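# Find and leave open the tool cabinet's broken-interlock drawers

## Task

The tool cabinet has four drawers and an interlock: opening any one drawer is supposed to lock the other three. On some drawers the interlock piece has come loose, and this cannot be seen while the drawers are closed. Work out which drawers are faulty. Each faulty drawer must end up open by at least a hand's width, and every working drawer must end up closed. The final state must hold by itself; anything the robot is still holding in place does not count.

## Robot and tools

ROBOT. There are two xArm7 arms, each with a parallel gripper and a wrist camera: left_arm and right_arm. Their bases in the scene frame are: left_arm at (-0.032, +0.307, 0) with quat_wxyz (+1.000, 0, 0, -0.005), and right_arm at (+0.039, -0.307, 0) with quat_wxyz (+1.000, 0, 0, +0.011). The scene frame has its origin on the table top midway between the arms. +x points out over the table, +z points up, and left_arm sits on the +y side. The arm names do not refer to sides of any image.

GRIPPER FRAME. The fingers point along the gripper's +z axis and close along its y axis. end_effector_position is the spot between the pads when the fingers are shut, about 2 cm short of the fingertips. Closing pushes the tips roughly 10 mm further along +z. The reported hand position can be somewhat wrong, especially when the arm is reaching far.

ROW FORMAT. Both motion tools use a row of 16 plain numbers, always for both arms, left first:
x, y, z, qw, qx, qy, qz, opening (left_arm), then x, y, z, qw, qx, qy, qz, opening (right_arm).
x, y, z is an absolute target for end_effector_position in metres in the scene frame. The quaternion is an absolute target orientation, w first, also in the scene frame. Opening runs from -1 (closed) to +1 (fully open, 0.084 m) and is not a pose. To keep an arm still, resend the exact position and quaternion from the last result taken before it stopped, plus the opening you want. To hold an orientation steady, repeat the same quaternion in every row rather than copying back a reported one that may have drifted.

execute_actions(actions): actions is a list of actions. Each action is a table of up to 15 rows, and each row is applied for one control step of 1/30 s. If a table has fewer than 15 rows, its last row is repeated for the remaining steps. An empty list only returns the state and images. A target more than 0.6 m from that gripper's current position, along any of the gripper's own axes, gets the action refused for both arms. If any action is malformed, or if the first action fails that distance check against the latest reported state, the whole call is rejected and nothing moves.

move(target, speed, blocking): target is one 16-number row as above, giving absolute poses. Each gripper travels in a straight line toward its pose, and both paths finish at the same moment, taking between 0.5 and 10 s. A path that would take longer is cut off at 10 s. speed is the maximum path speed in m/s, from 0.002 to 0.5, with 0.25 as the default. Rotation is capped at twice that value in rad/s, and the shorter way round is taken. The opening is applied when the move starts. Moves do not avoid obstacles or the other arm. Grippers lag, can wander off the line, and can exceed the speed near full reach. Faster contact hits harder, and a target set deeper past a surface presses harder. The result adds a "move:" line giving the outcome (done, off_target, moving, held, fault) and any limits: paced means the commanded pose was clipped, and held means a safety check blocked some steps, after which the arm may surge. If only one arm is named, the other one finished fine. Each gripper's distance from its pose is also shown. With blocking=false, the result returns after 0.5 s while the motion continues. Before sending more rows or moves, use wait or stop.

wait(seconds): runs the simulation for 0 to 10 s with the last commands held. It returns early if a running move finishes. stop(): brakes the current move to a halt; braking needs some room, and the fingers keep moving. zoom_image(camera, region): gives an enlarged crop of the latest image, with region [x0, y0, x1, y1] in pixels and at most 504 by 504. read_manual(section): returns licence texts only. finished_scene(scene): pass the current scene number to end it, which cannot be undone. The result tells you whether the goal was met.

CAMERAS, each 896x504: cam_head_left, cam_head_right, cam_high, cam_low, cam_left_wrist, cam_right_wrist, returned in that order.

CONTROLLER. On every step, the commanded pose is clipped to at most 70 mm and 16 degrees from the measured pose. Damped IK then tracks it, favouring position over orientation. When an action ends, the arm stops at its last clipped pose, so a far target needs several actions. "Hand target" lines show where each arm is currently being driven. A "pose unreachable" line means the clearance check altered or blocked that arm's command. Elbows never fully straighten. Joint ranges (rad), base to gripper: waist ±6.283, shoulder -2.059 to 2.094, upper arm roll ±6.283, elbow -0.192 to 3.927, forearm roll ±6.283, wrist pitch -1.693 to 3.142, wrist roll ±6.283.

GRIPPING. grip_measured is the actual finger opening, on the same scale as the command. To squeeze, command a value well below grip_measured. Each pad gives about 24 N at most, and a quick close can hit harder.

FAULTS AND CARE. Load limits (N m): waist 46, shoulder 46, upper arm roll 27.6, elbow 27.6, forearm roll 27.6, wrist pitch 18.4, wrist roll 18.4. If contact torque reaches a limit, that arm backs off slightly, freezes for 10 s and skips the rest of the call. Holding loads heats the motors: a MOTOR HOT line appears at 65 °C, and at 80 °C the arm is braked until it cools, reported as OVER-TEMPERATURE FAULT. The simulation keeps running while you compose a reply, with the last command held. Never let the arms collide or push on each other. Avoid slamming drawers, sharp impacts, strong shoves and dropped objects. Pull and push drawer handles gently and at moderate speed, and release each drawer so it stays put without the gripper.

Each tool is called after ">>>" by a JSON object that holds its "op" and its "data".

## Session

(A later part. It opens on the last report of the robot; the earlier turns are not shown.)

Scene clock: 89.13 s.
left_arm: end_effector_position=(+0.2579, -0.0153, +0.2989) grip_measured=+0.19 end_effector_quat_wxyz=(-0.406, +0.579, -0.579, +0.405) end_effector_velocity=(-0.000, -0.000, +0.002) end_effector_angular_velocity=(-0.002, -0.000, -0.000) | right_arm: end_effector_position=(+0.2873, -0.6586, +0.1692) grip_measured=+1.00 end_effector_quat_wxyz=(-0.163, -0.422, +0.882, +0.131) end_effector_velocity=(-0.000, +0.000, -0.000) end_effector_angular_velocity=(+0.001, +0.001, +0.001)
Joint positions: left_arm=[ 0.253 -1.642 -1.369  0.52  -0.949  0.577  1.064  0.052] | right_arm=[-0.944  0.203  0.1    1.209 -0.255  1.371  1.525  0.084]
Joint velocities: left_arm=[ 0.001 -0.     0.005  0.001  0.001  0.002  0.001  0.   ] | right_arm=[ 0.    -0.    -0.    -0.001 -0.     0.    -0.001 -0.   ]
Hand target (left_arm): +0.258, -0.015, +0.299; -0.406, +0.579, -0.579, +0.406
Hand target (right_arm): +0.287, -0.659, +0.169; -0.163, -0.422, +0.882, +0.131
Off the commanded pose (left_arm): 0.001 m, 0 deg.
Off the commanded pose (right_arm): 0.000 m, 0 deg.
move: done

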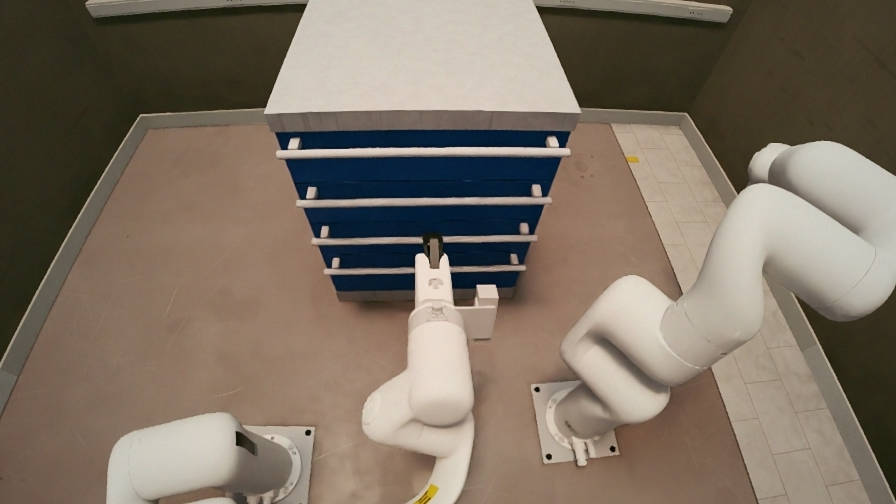

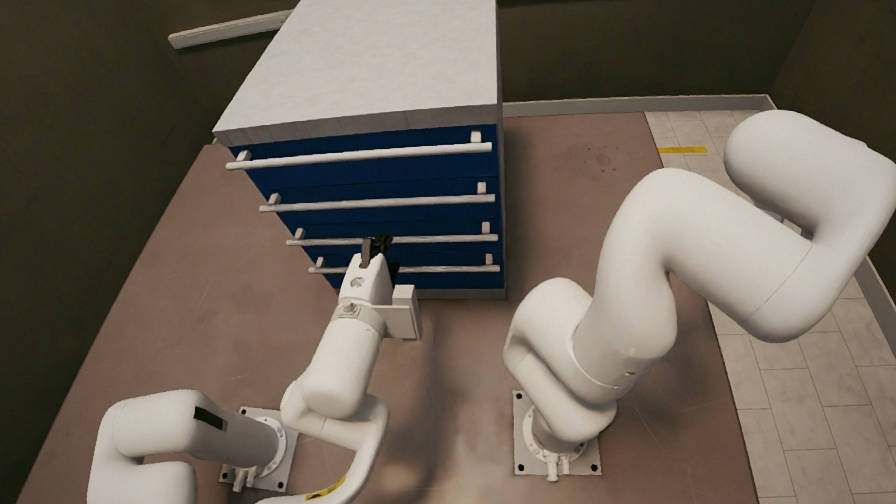

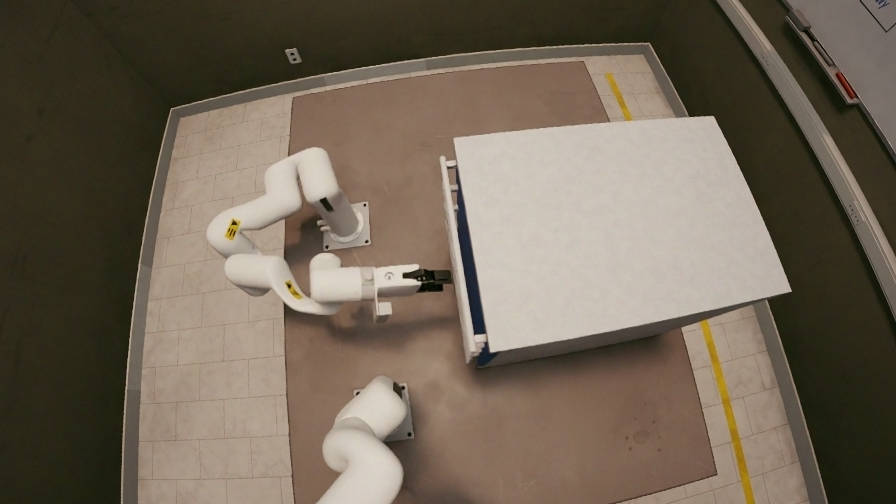

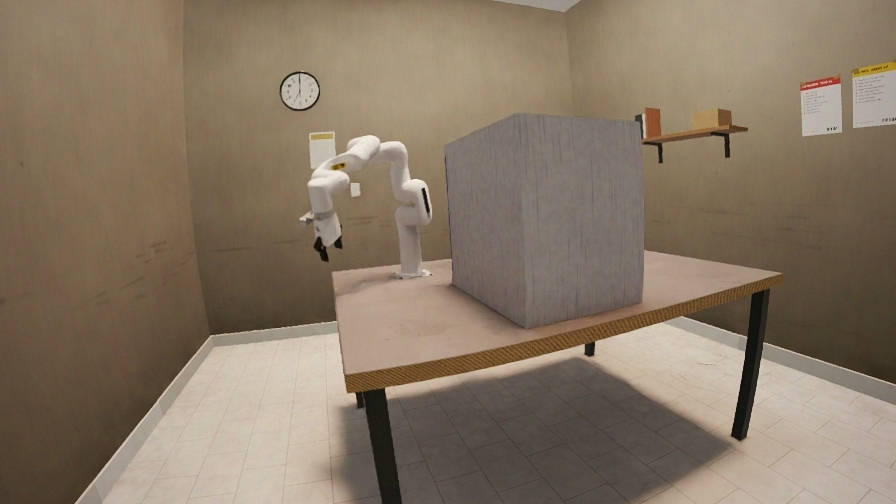

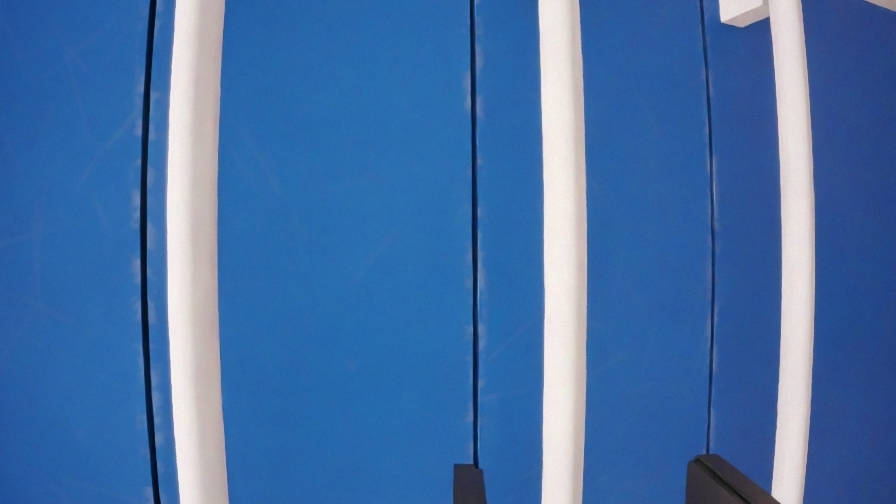

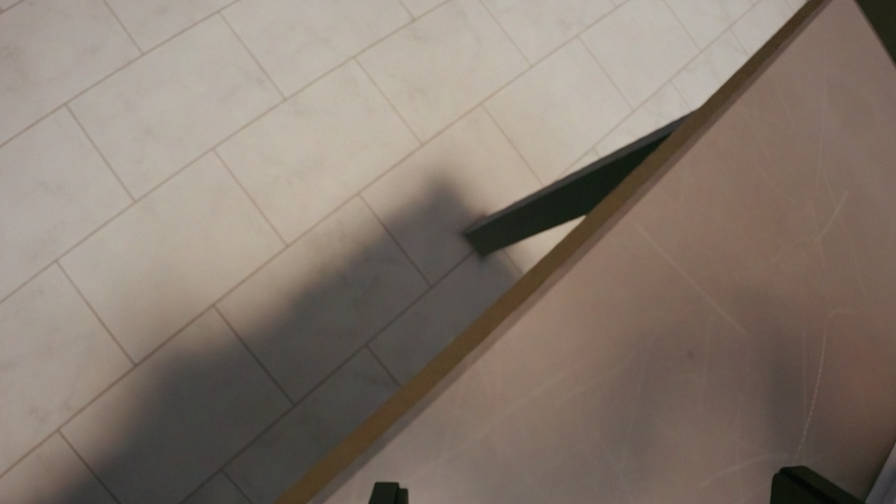

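Consistent. All shut, so D3 is free.

>>> {"op": "move", "data": {"target": [0.297,-0.015,0.286,0.406,-0.579,0.579,-0.406,0.2,0.2873,-0.6586,0.1692,-0.163,-0.422,0.882,0.131,1], "speed": 0.09}}

>>> {"op": "move", "data": {"target": [0.297,-0.015,0.286,0.406,-0.579,0.579,-0.406,-1,0.2873,-0.6586,0.1692,-0.163,-0.422,0.882,0.131,1], "speed": 0.03}}

>>> {"op": "move", "data": {"target": [0.177,-0.015,0.286,0.406,-0.579,0.579,-0.406,-1,0.2873,-0.6586,0.1692,-0.163,-0.422,0.882,0.131,1], "speed": 0.09}}

>>> {"op": "zoom_image", "data": {"camera": "cam_head_right", "region": [450,195,520,270]}}

Scene clock: 99.63 s.
left_arm: end_effector_position=(+0.2966, -0.0152, +0.2862) grip_measured=+0.19 end_effector_quat_wxyz=(-0.406, +0.579, -0.579, +0.406) end_effector_velocity=(+0.000, +0.000, -0.000) end_effector_angular_velocity=(+0.001, -0.001, -0.001) | right_arm: end_effector_position=(+0.2873, -0.6586, +0.1692) grip_measured=+1.00 end_effector_quat_wxyz=(-0.163, -0.422, +0.882, +0.131) end_effector_velocity=(+0.000, -0.001, +0.000) end_effector_angular_velocity=(-0.001, -0.001, -0.001)
Joint positions: left_arm=[ 0.382 -1.555 -1.44   0.552 -1.054  0.437  1.148  0.052] | right_arm=[-0.944  0.203  0.1    1.209 -0.255  1.371  1.525  0.084]
Joint velocities: left_arm=[ 0.001  0.002 -0.002 -0.    -0.002 -0.004  0.002 -0.   ] | right_arm=[-0.001 -0.     0.     0.     0.    -0.002  0.    -0.   ]
Hand target (left_arm): +0.297, -0.015, +0.286; -0.406, +0.579, -0.579, +0.406
Hand target (right_arm): +0.287, -0.659, +0.169; -0.163, -0.422, +0.882, +0.131
Off the commanded pose (left_arm): 0.000 m, 0 deg.
Off the commanded pose (right_arm): 0.000 m, 0 deg.
move: done

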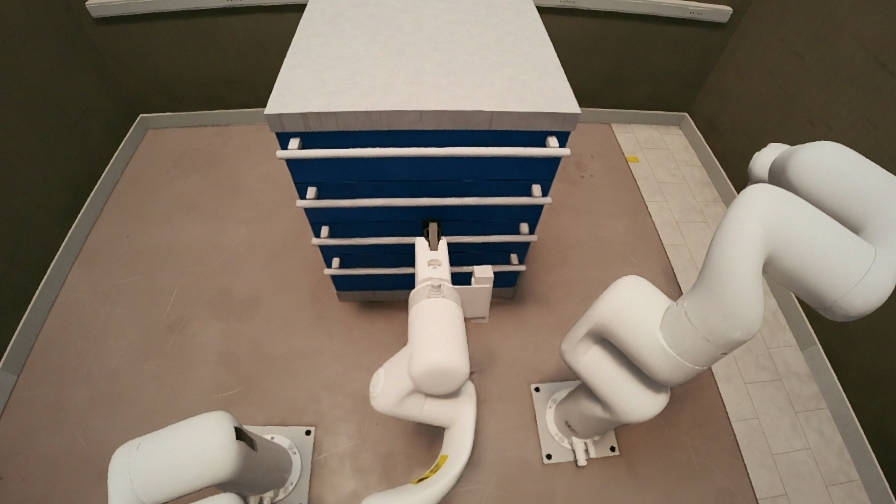

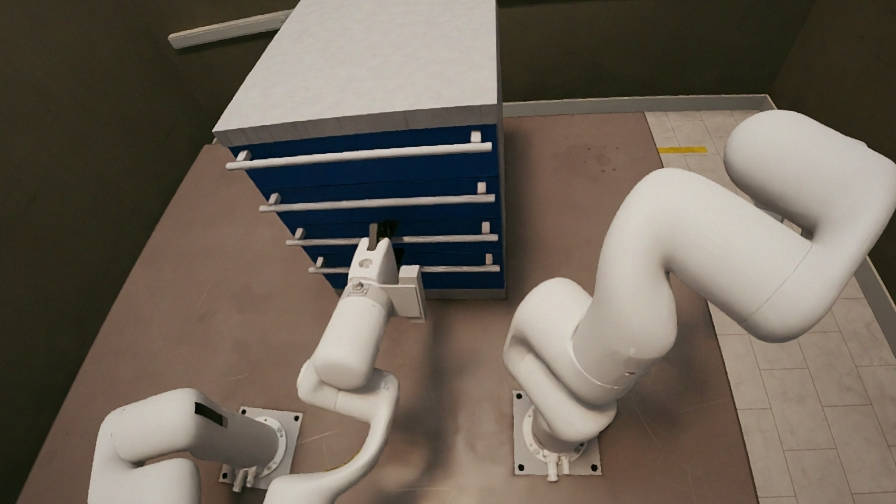

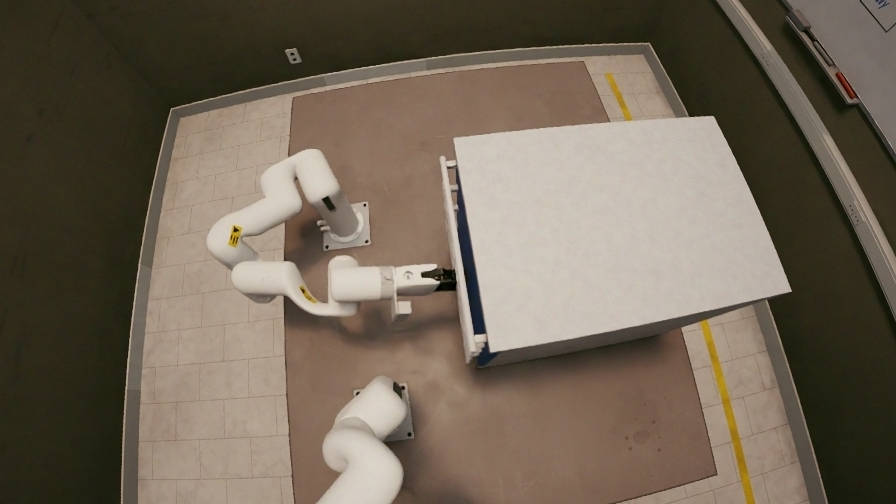

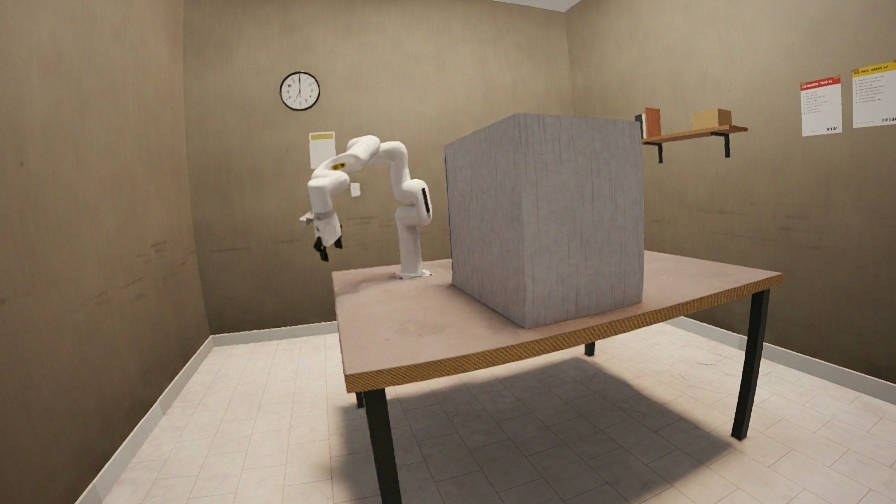

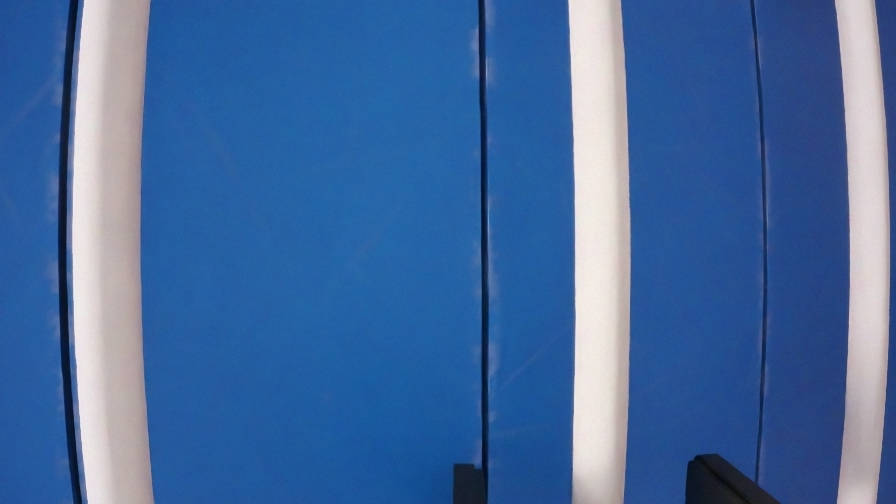

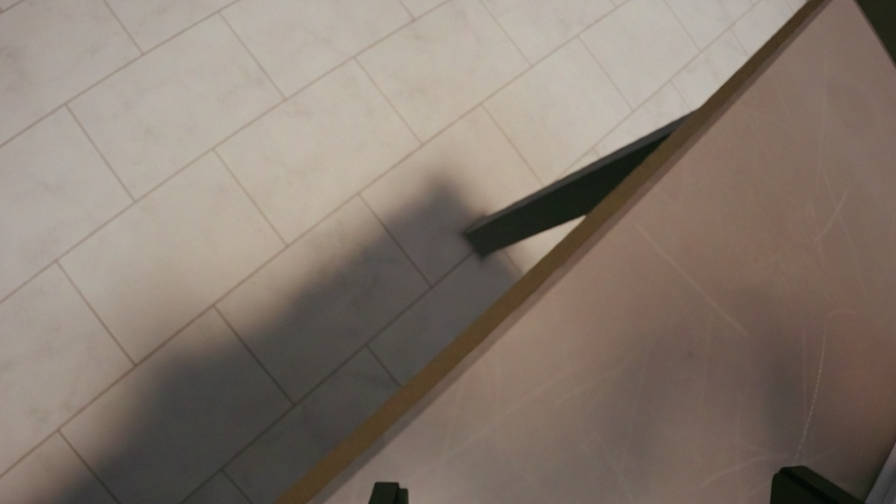

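Scene clock: 100.33 s.
left_arm: end_effector_position=(+0.2967, -0.0153, +0.2861) grip_measured=-0.74 end_effector_quat_wxyz=(-0.406, +0.579, -0.579, +0.406) end_effector_velocity=(+0.000, -0.000, +0.000) end_effector_angular_velocity=(-0.000, -0.001, +0.000) | right_arm: end_effector_position=(+0.2873, -0.6586, +0.1692) grip_measured=+1.00 end_effector_quat_wxyz=(-0.163, -0.422, +0.882, +0.131) end_effector_velocity=(+0.000, +0.000, -0.000) end_effector_angular_velocity=(-0.000, -0.001, +0.000)
Joint positions: left_arm=[ 0.382 -1.554 -1.44   0.553 -1.055  0.437  1.149  0.011] | right_arm=[-0.944  0.203  0.1    1.209 -0.255  1.371  1.525  0.084]
Joint velocities: left_arm=[ 0.001  0.    -0.     0.    -0.    -0.001  0.     0.   ] | right_arm=[ 0.001  0.    -0.    -0.     0.001 -0.001  0.     0.   ]
Hand target (left_arm): +0.297, -0.015, +0.286; -0.406, +0.579, -0.579, +0.406
Hand target (right_arm): +0.287, -0.659, +0.169; -0.163, -0.422, +0.882, +0.131
Off the commanded pose (left_arm): 0.000 m, 0 deg.
Off the commanded pose (right_arm): 0.000 m, 0 deg.
move: done

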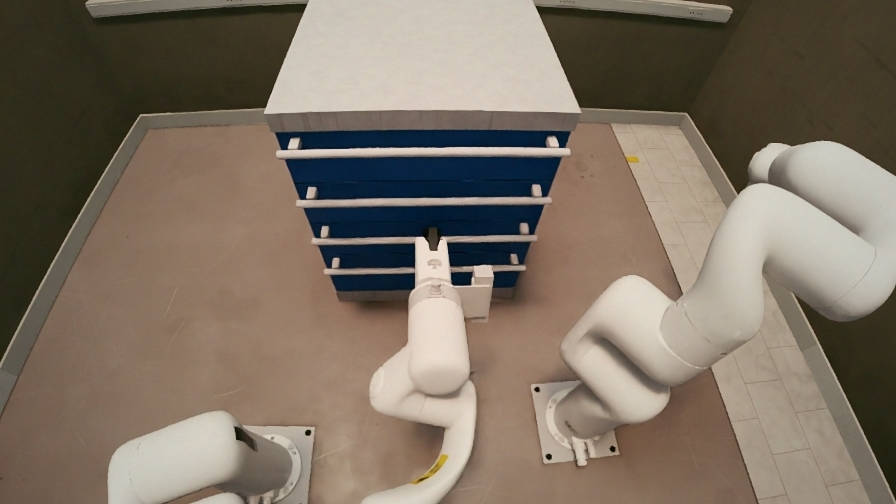

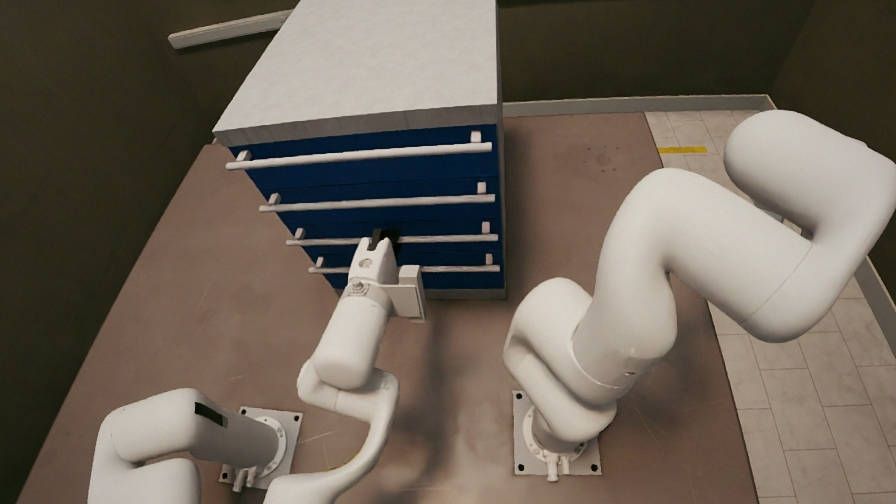

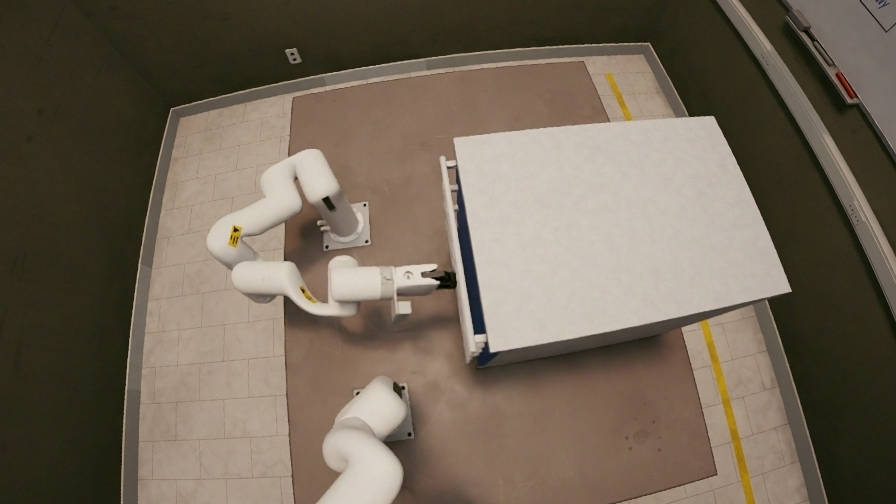

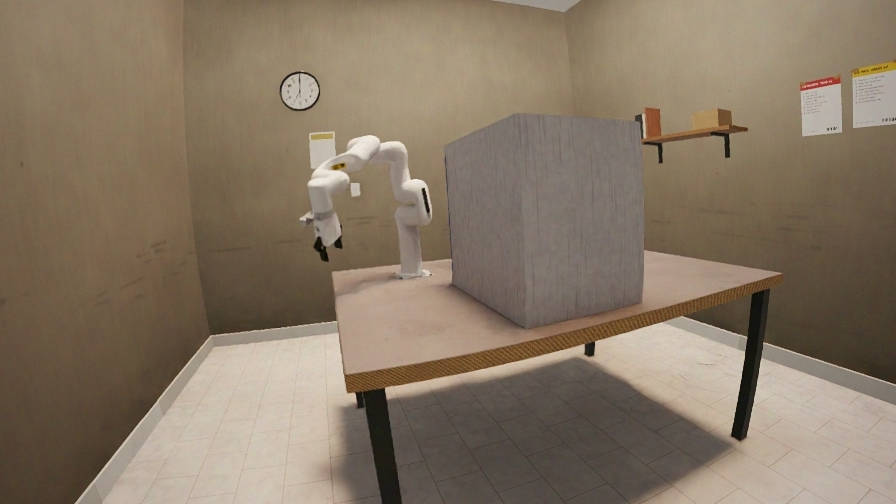

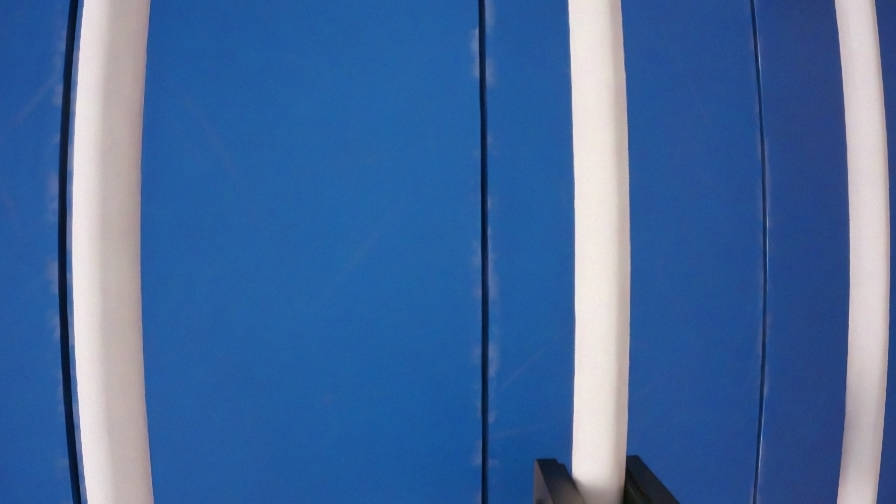

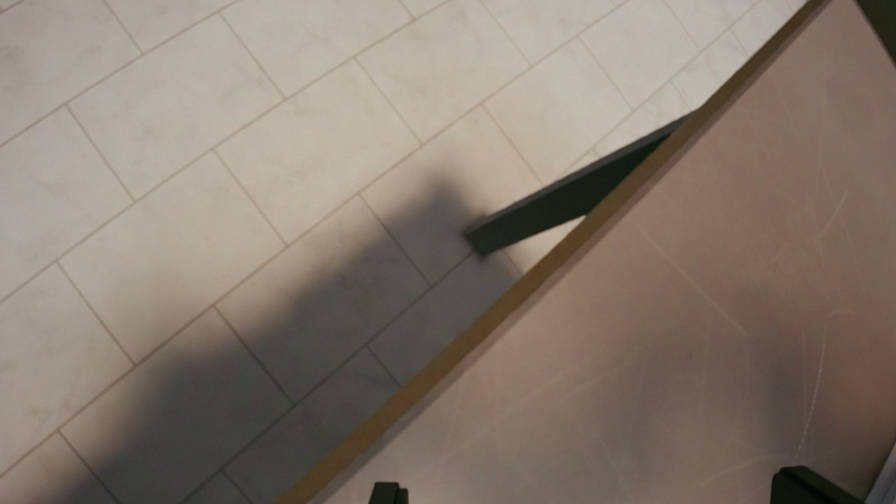

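Scene clock: 102.00 s.
left_arm: end_effector_position=(+0.1776, -0.0154, +0.2860) grip_measured=-0.74 end_effector_quat_wxyz=(-0.406, +0.579, -0.579, +0.406) end_effector_velocity=(-0.000, +0.000, +0.000) end_effector_angular_velocity=(+0.000, -0.000, +0.001) | right_arm: end_effector_position=(+0.2873, -0.6586, +0.1692) grip_measured=+1.00 end_effector_quat_wxyz=(-0.163, -0.422, +0.882, +0.131) end_effector_velocity=(+0.000, -0.000, -0.000) end_effector_angular_velocity=(-0.001, -0.001, +0.000)
Joint positions: left_arm=[-0.022 -1.799 -1.363  0.481 -0.8    0.826  0.863  0.011] | right_arm=[-0.944  0.203  0.1    1.209 -0.255  1.371  1.525  0.084]
Joint velocities: left_arm=[-0.001 -0.001  0.001  0.     0.002  0.002 -0.001  0.   ] | right_arm=[-0.001  0.     0.    -0.001 -0.    -0.003 -0.     0.   ]
Hand target (left_arm): +0.177, -0.015, +0.286; -0.406, +0.579, -0.579, +0.406
Hand target (right_arm): +0.287, -0.659, +0.169; -0.163, -0.422, +0.882, +0.131
Off the commanded pose (left_arm): 0.001 m, 0 deg.
Off the commanded pose (right_arm): 0.000 m, 0 deg.
move: done

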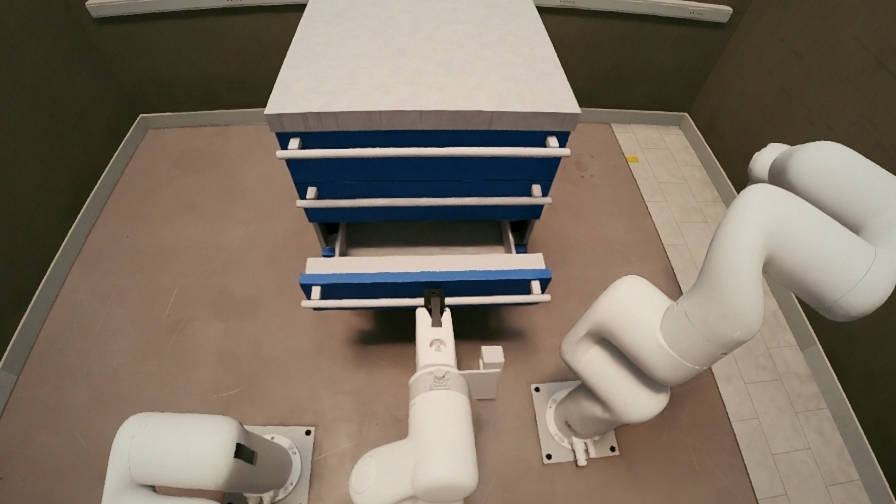

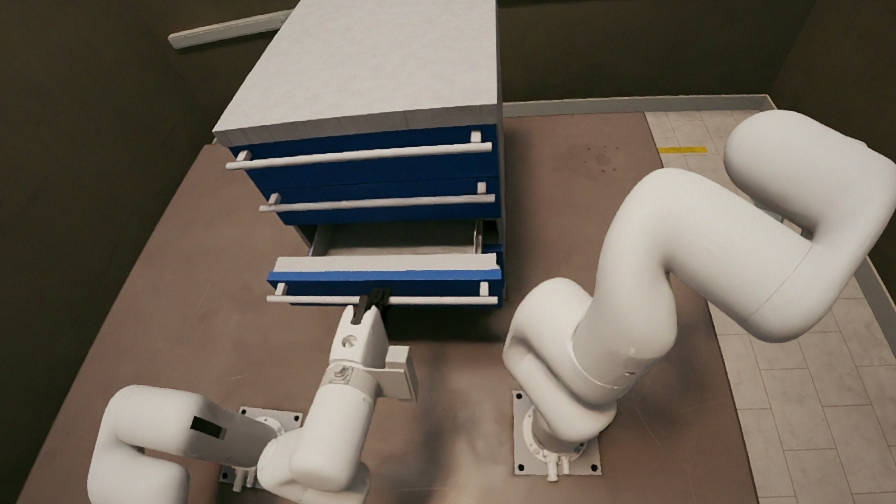

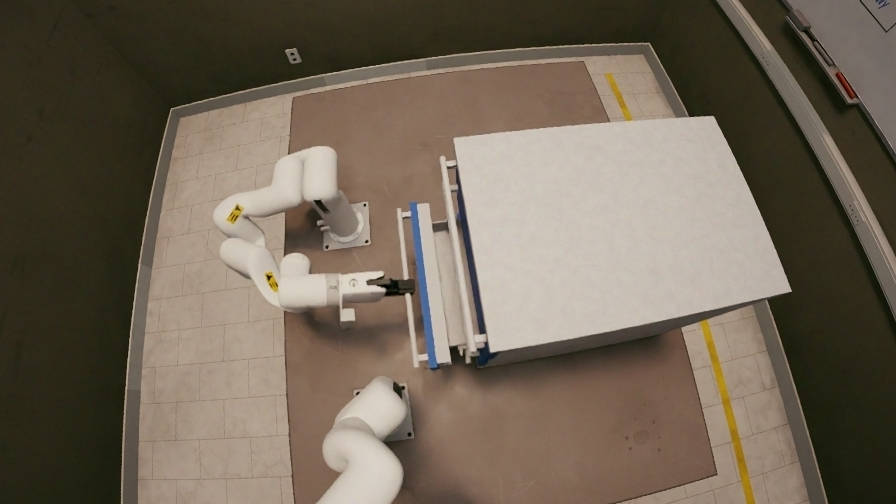

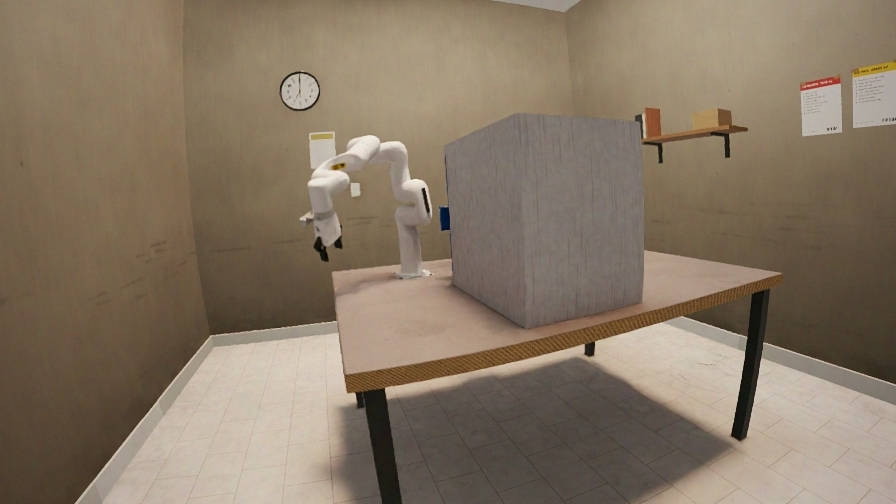

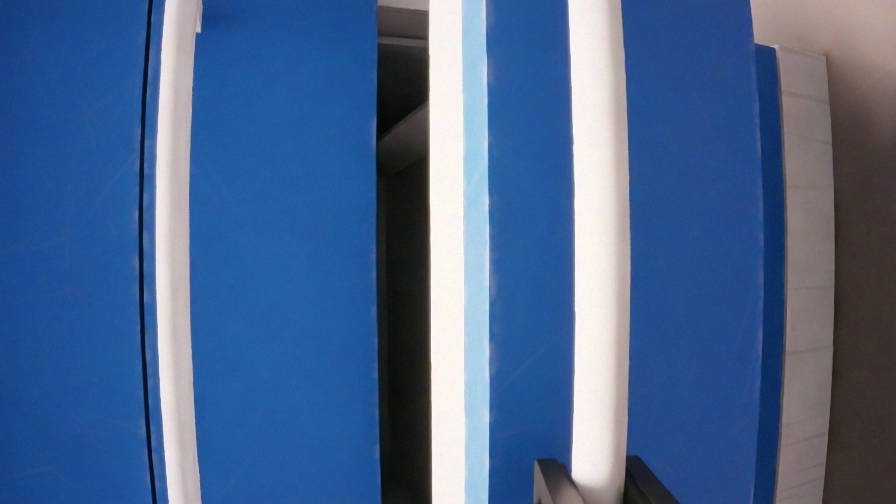

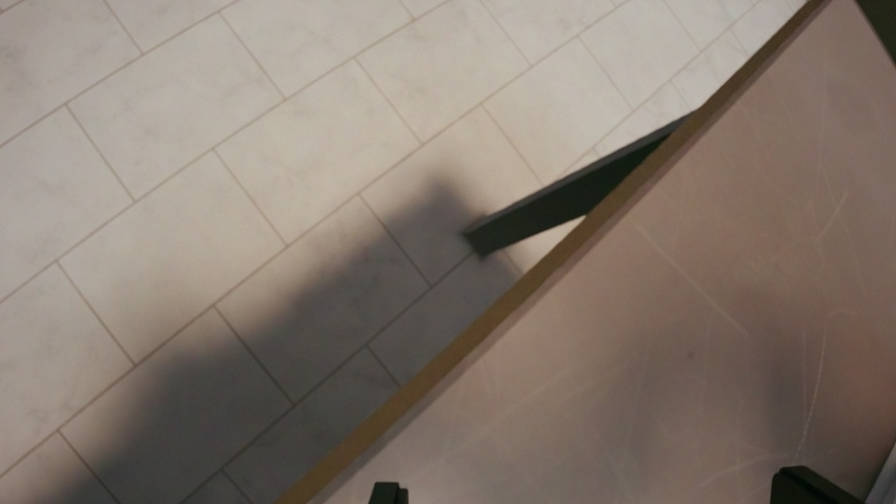

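Region (450, 195, 520, 270) of cam_head_right's 896x504 image, scaled by 6.720, with more detail than that image has; it fills the left 470 columns of this view, and the rest is white.

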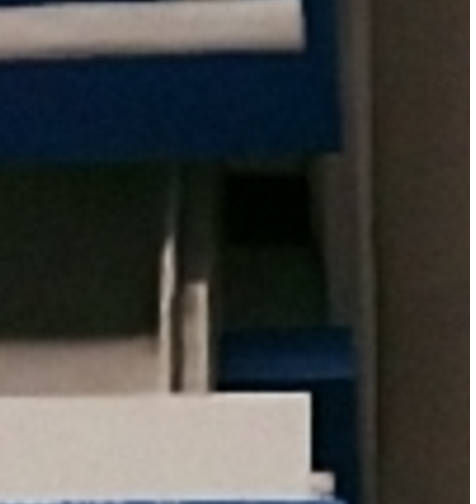

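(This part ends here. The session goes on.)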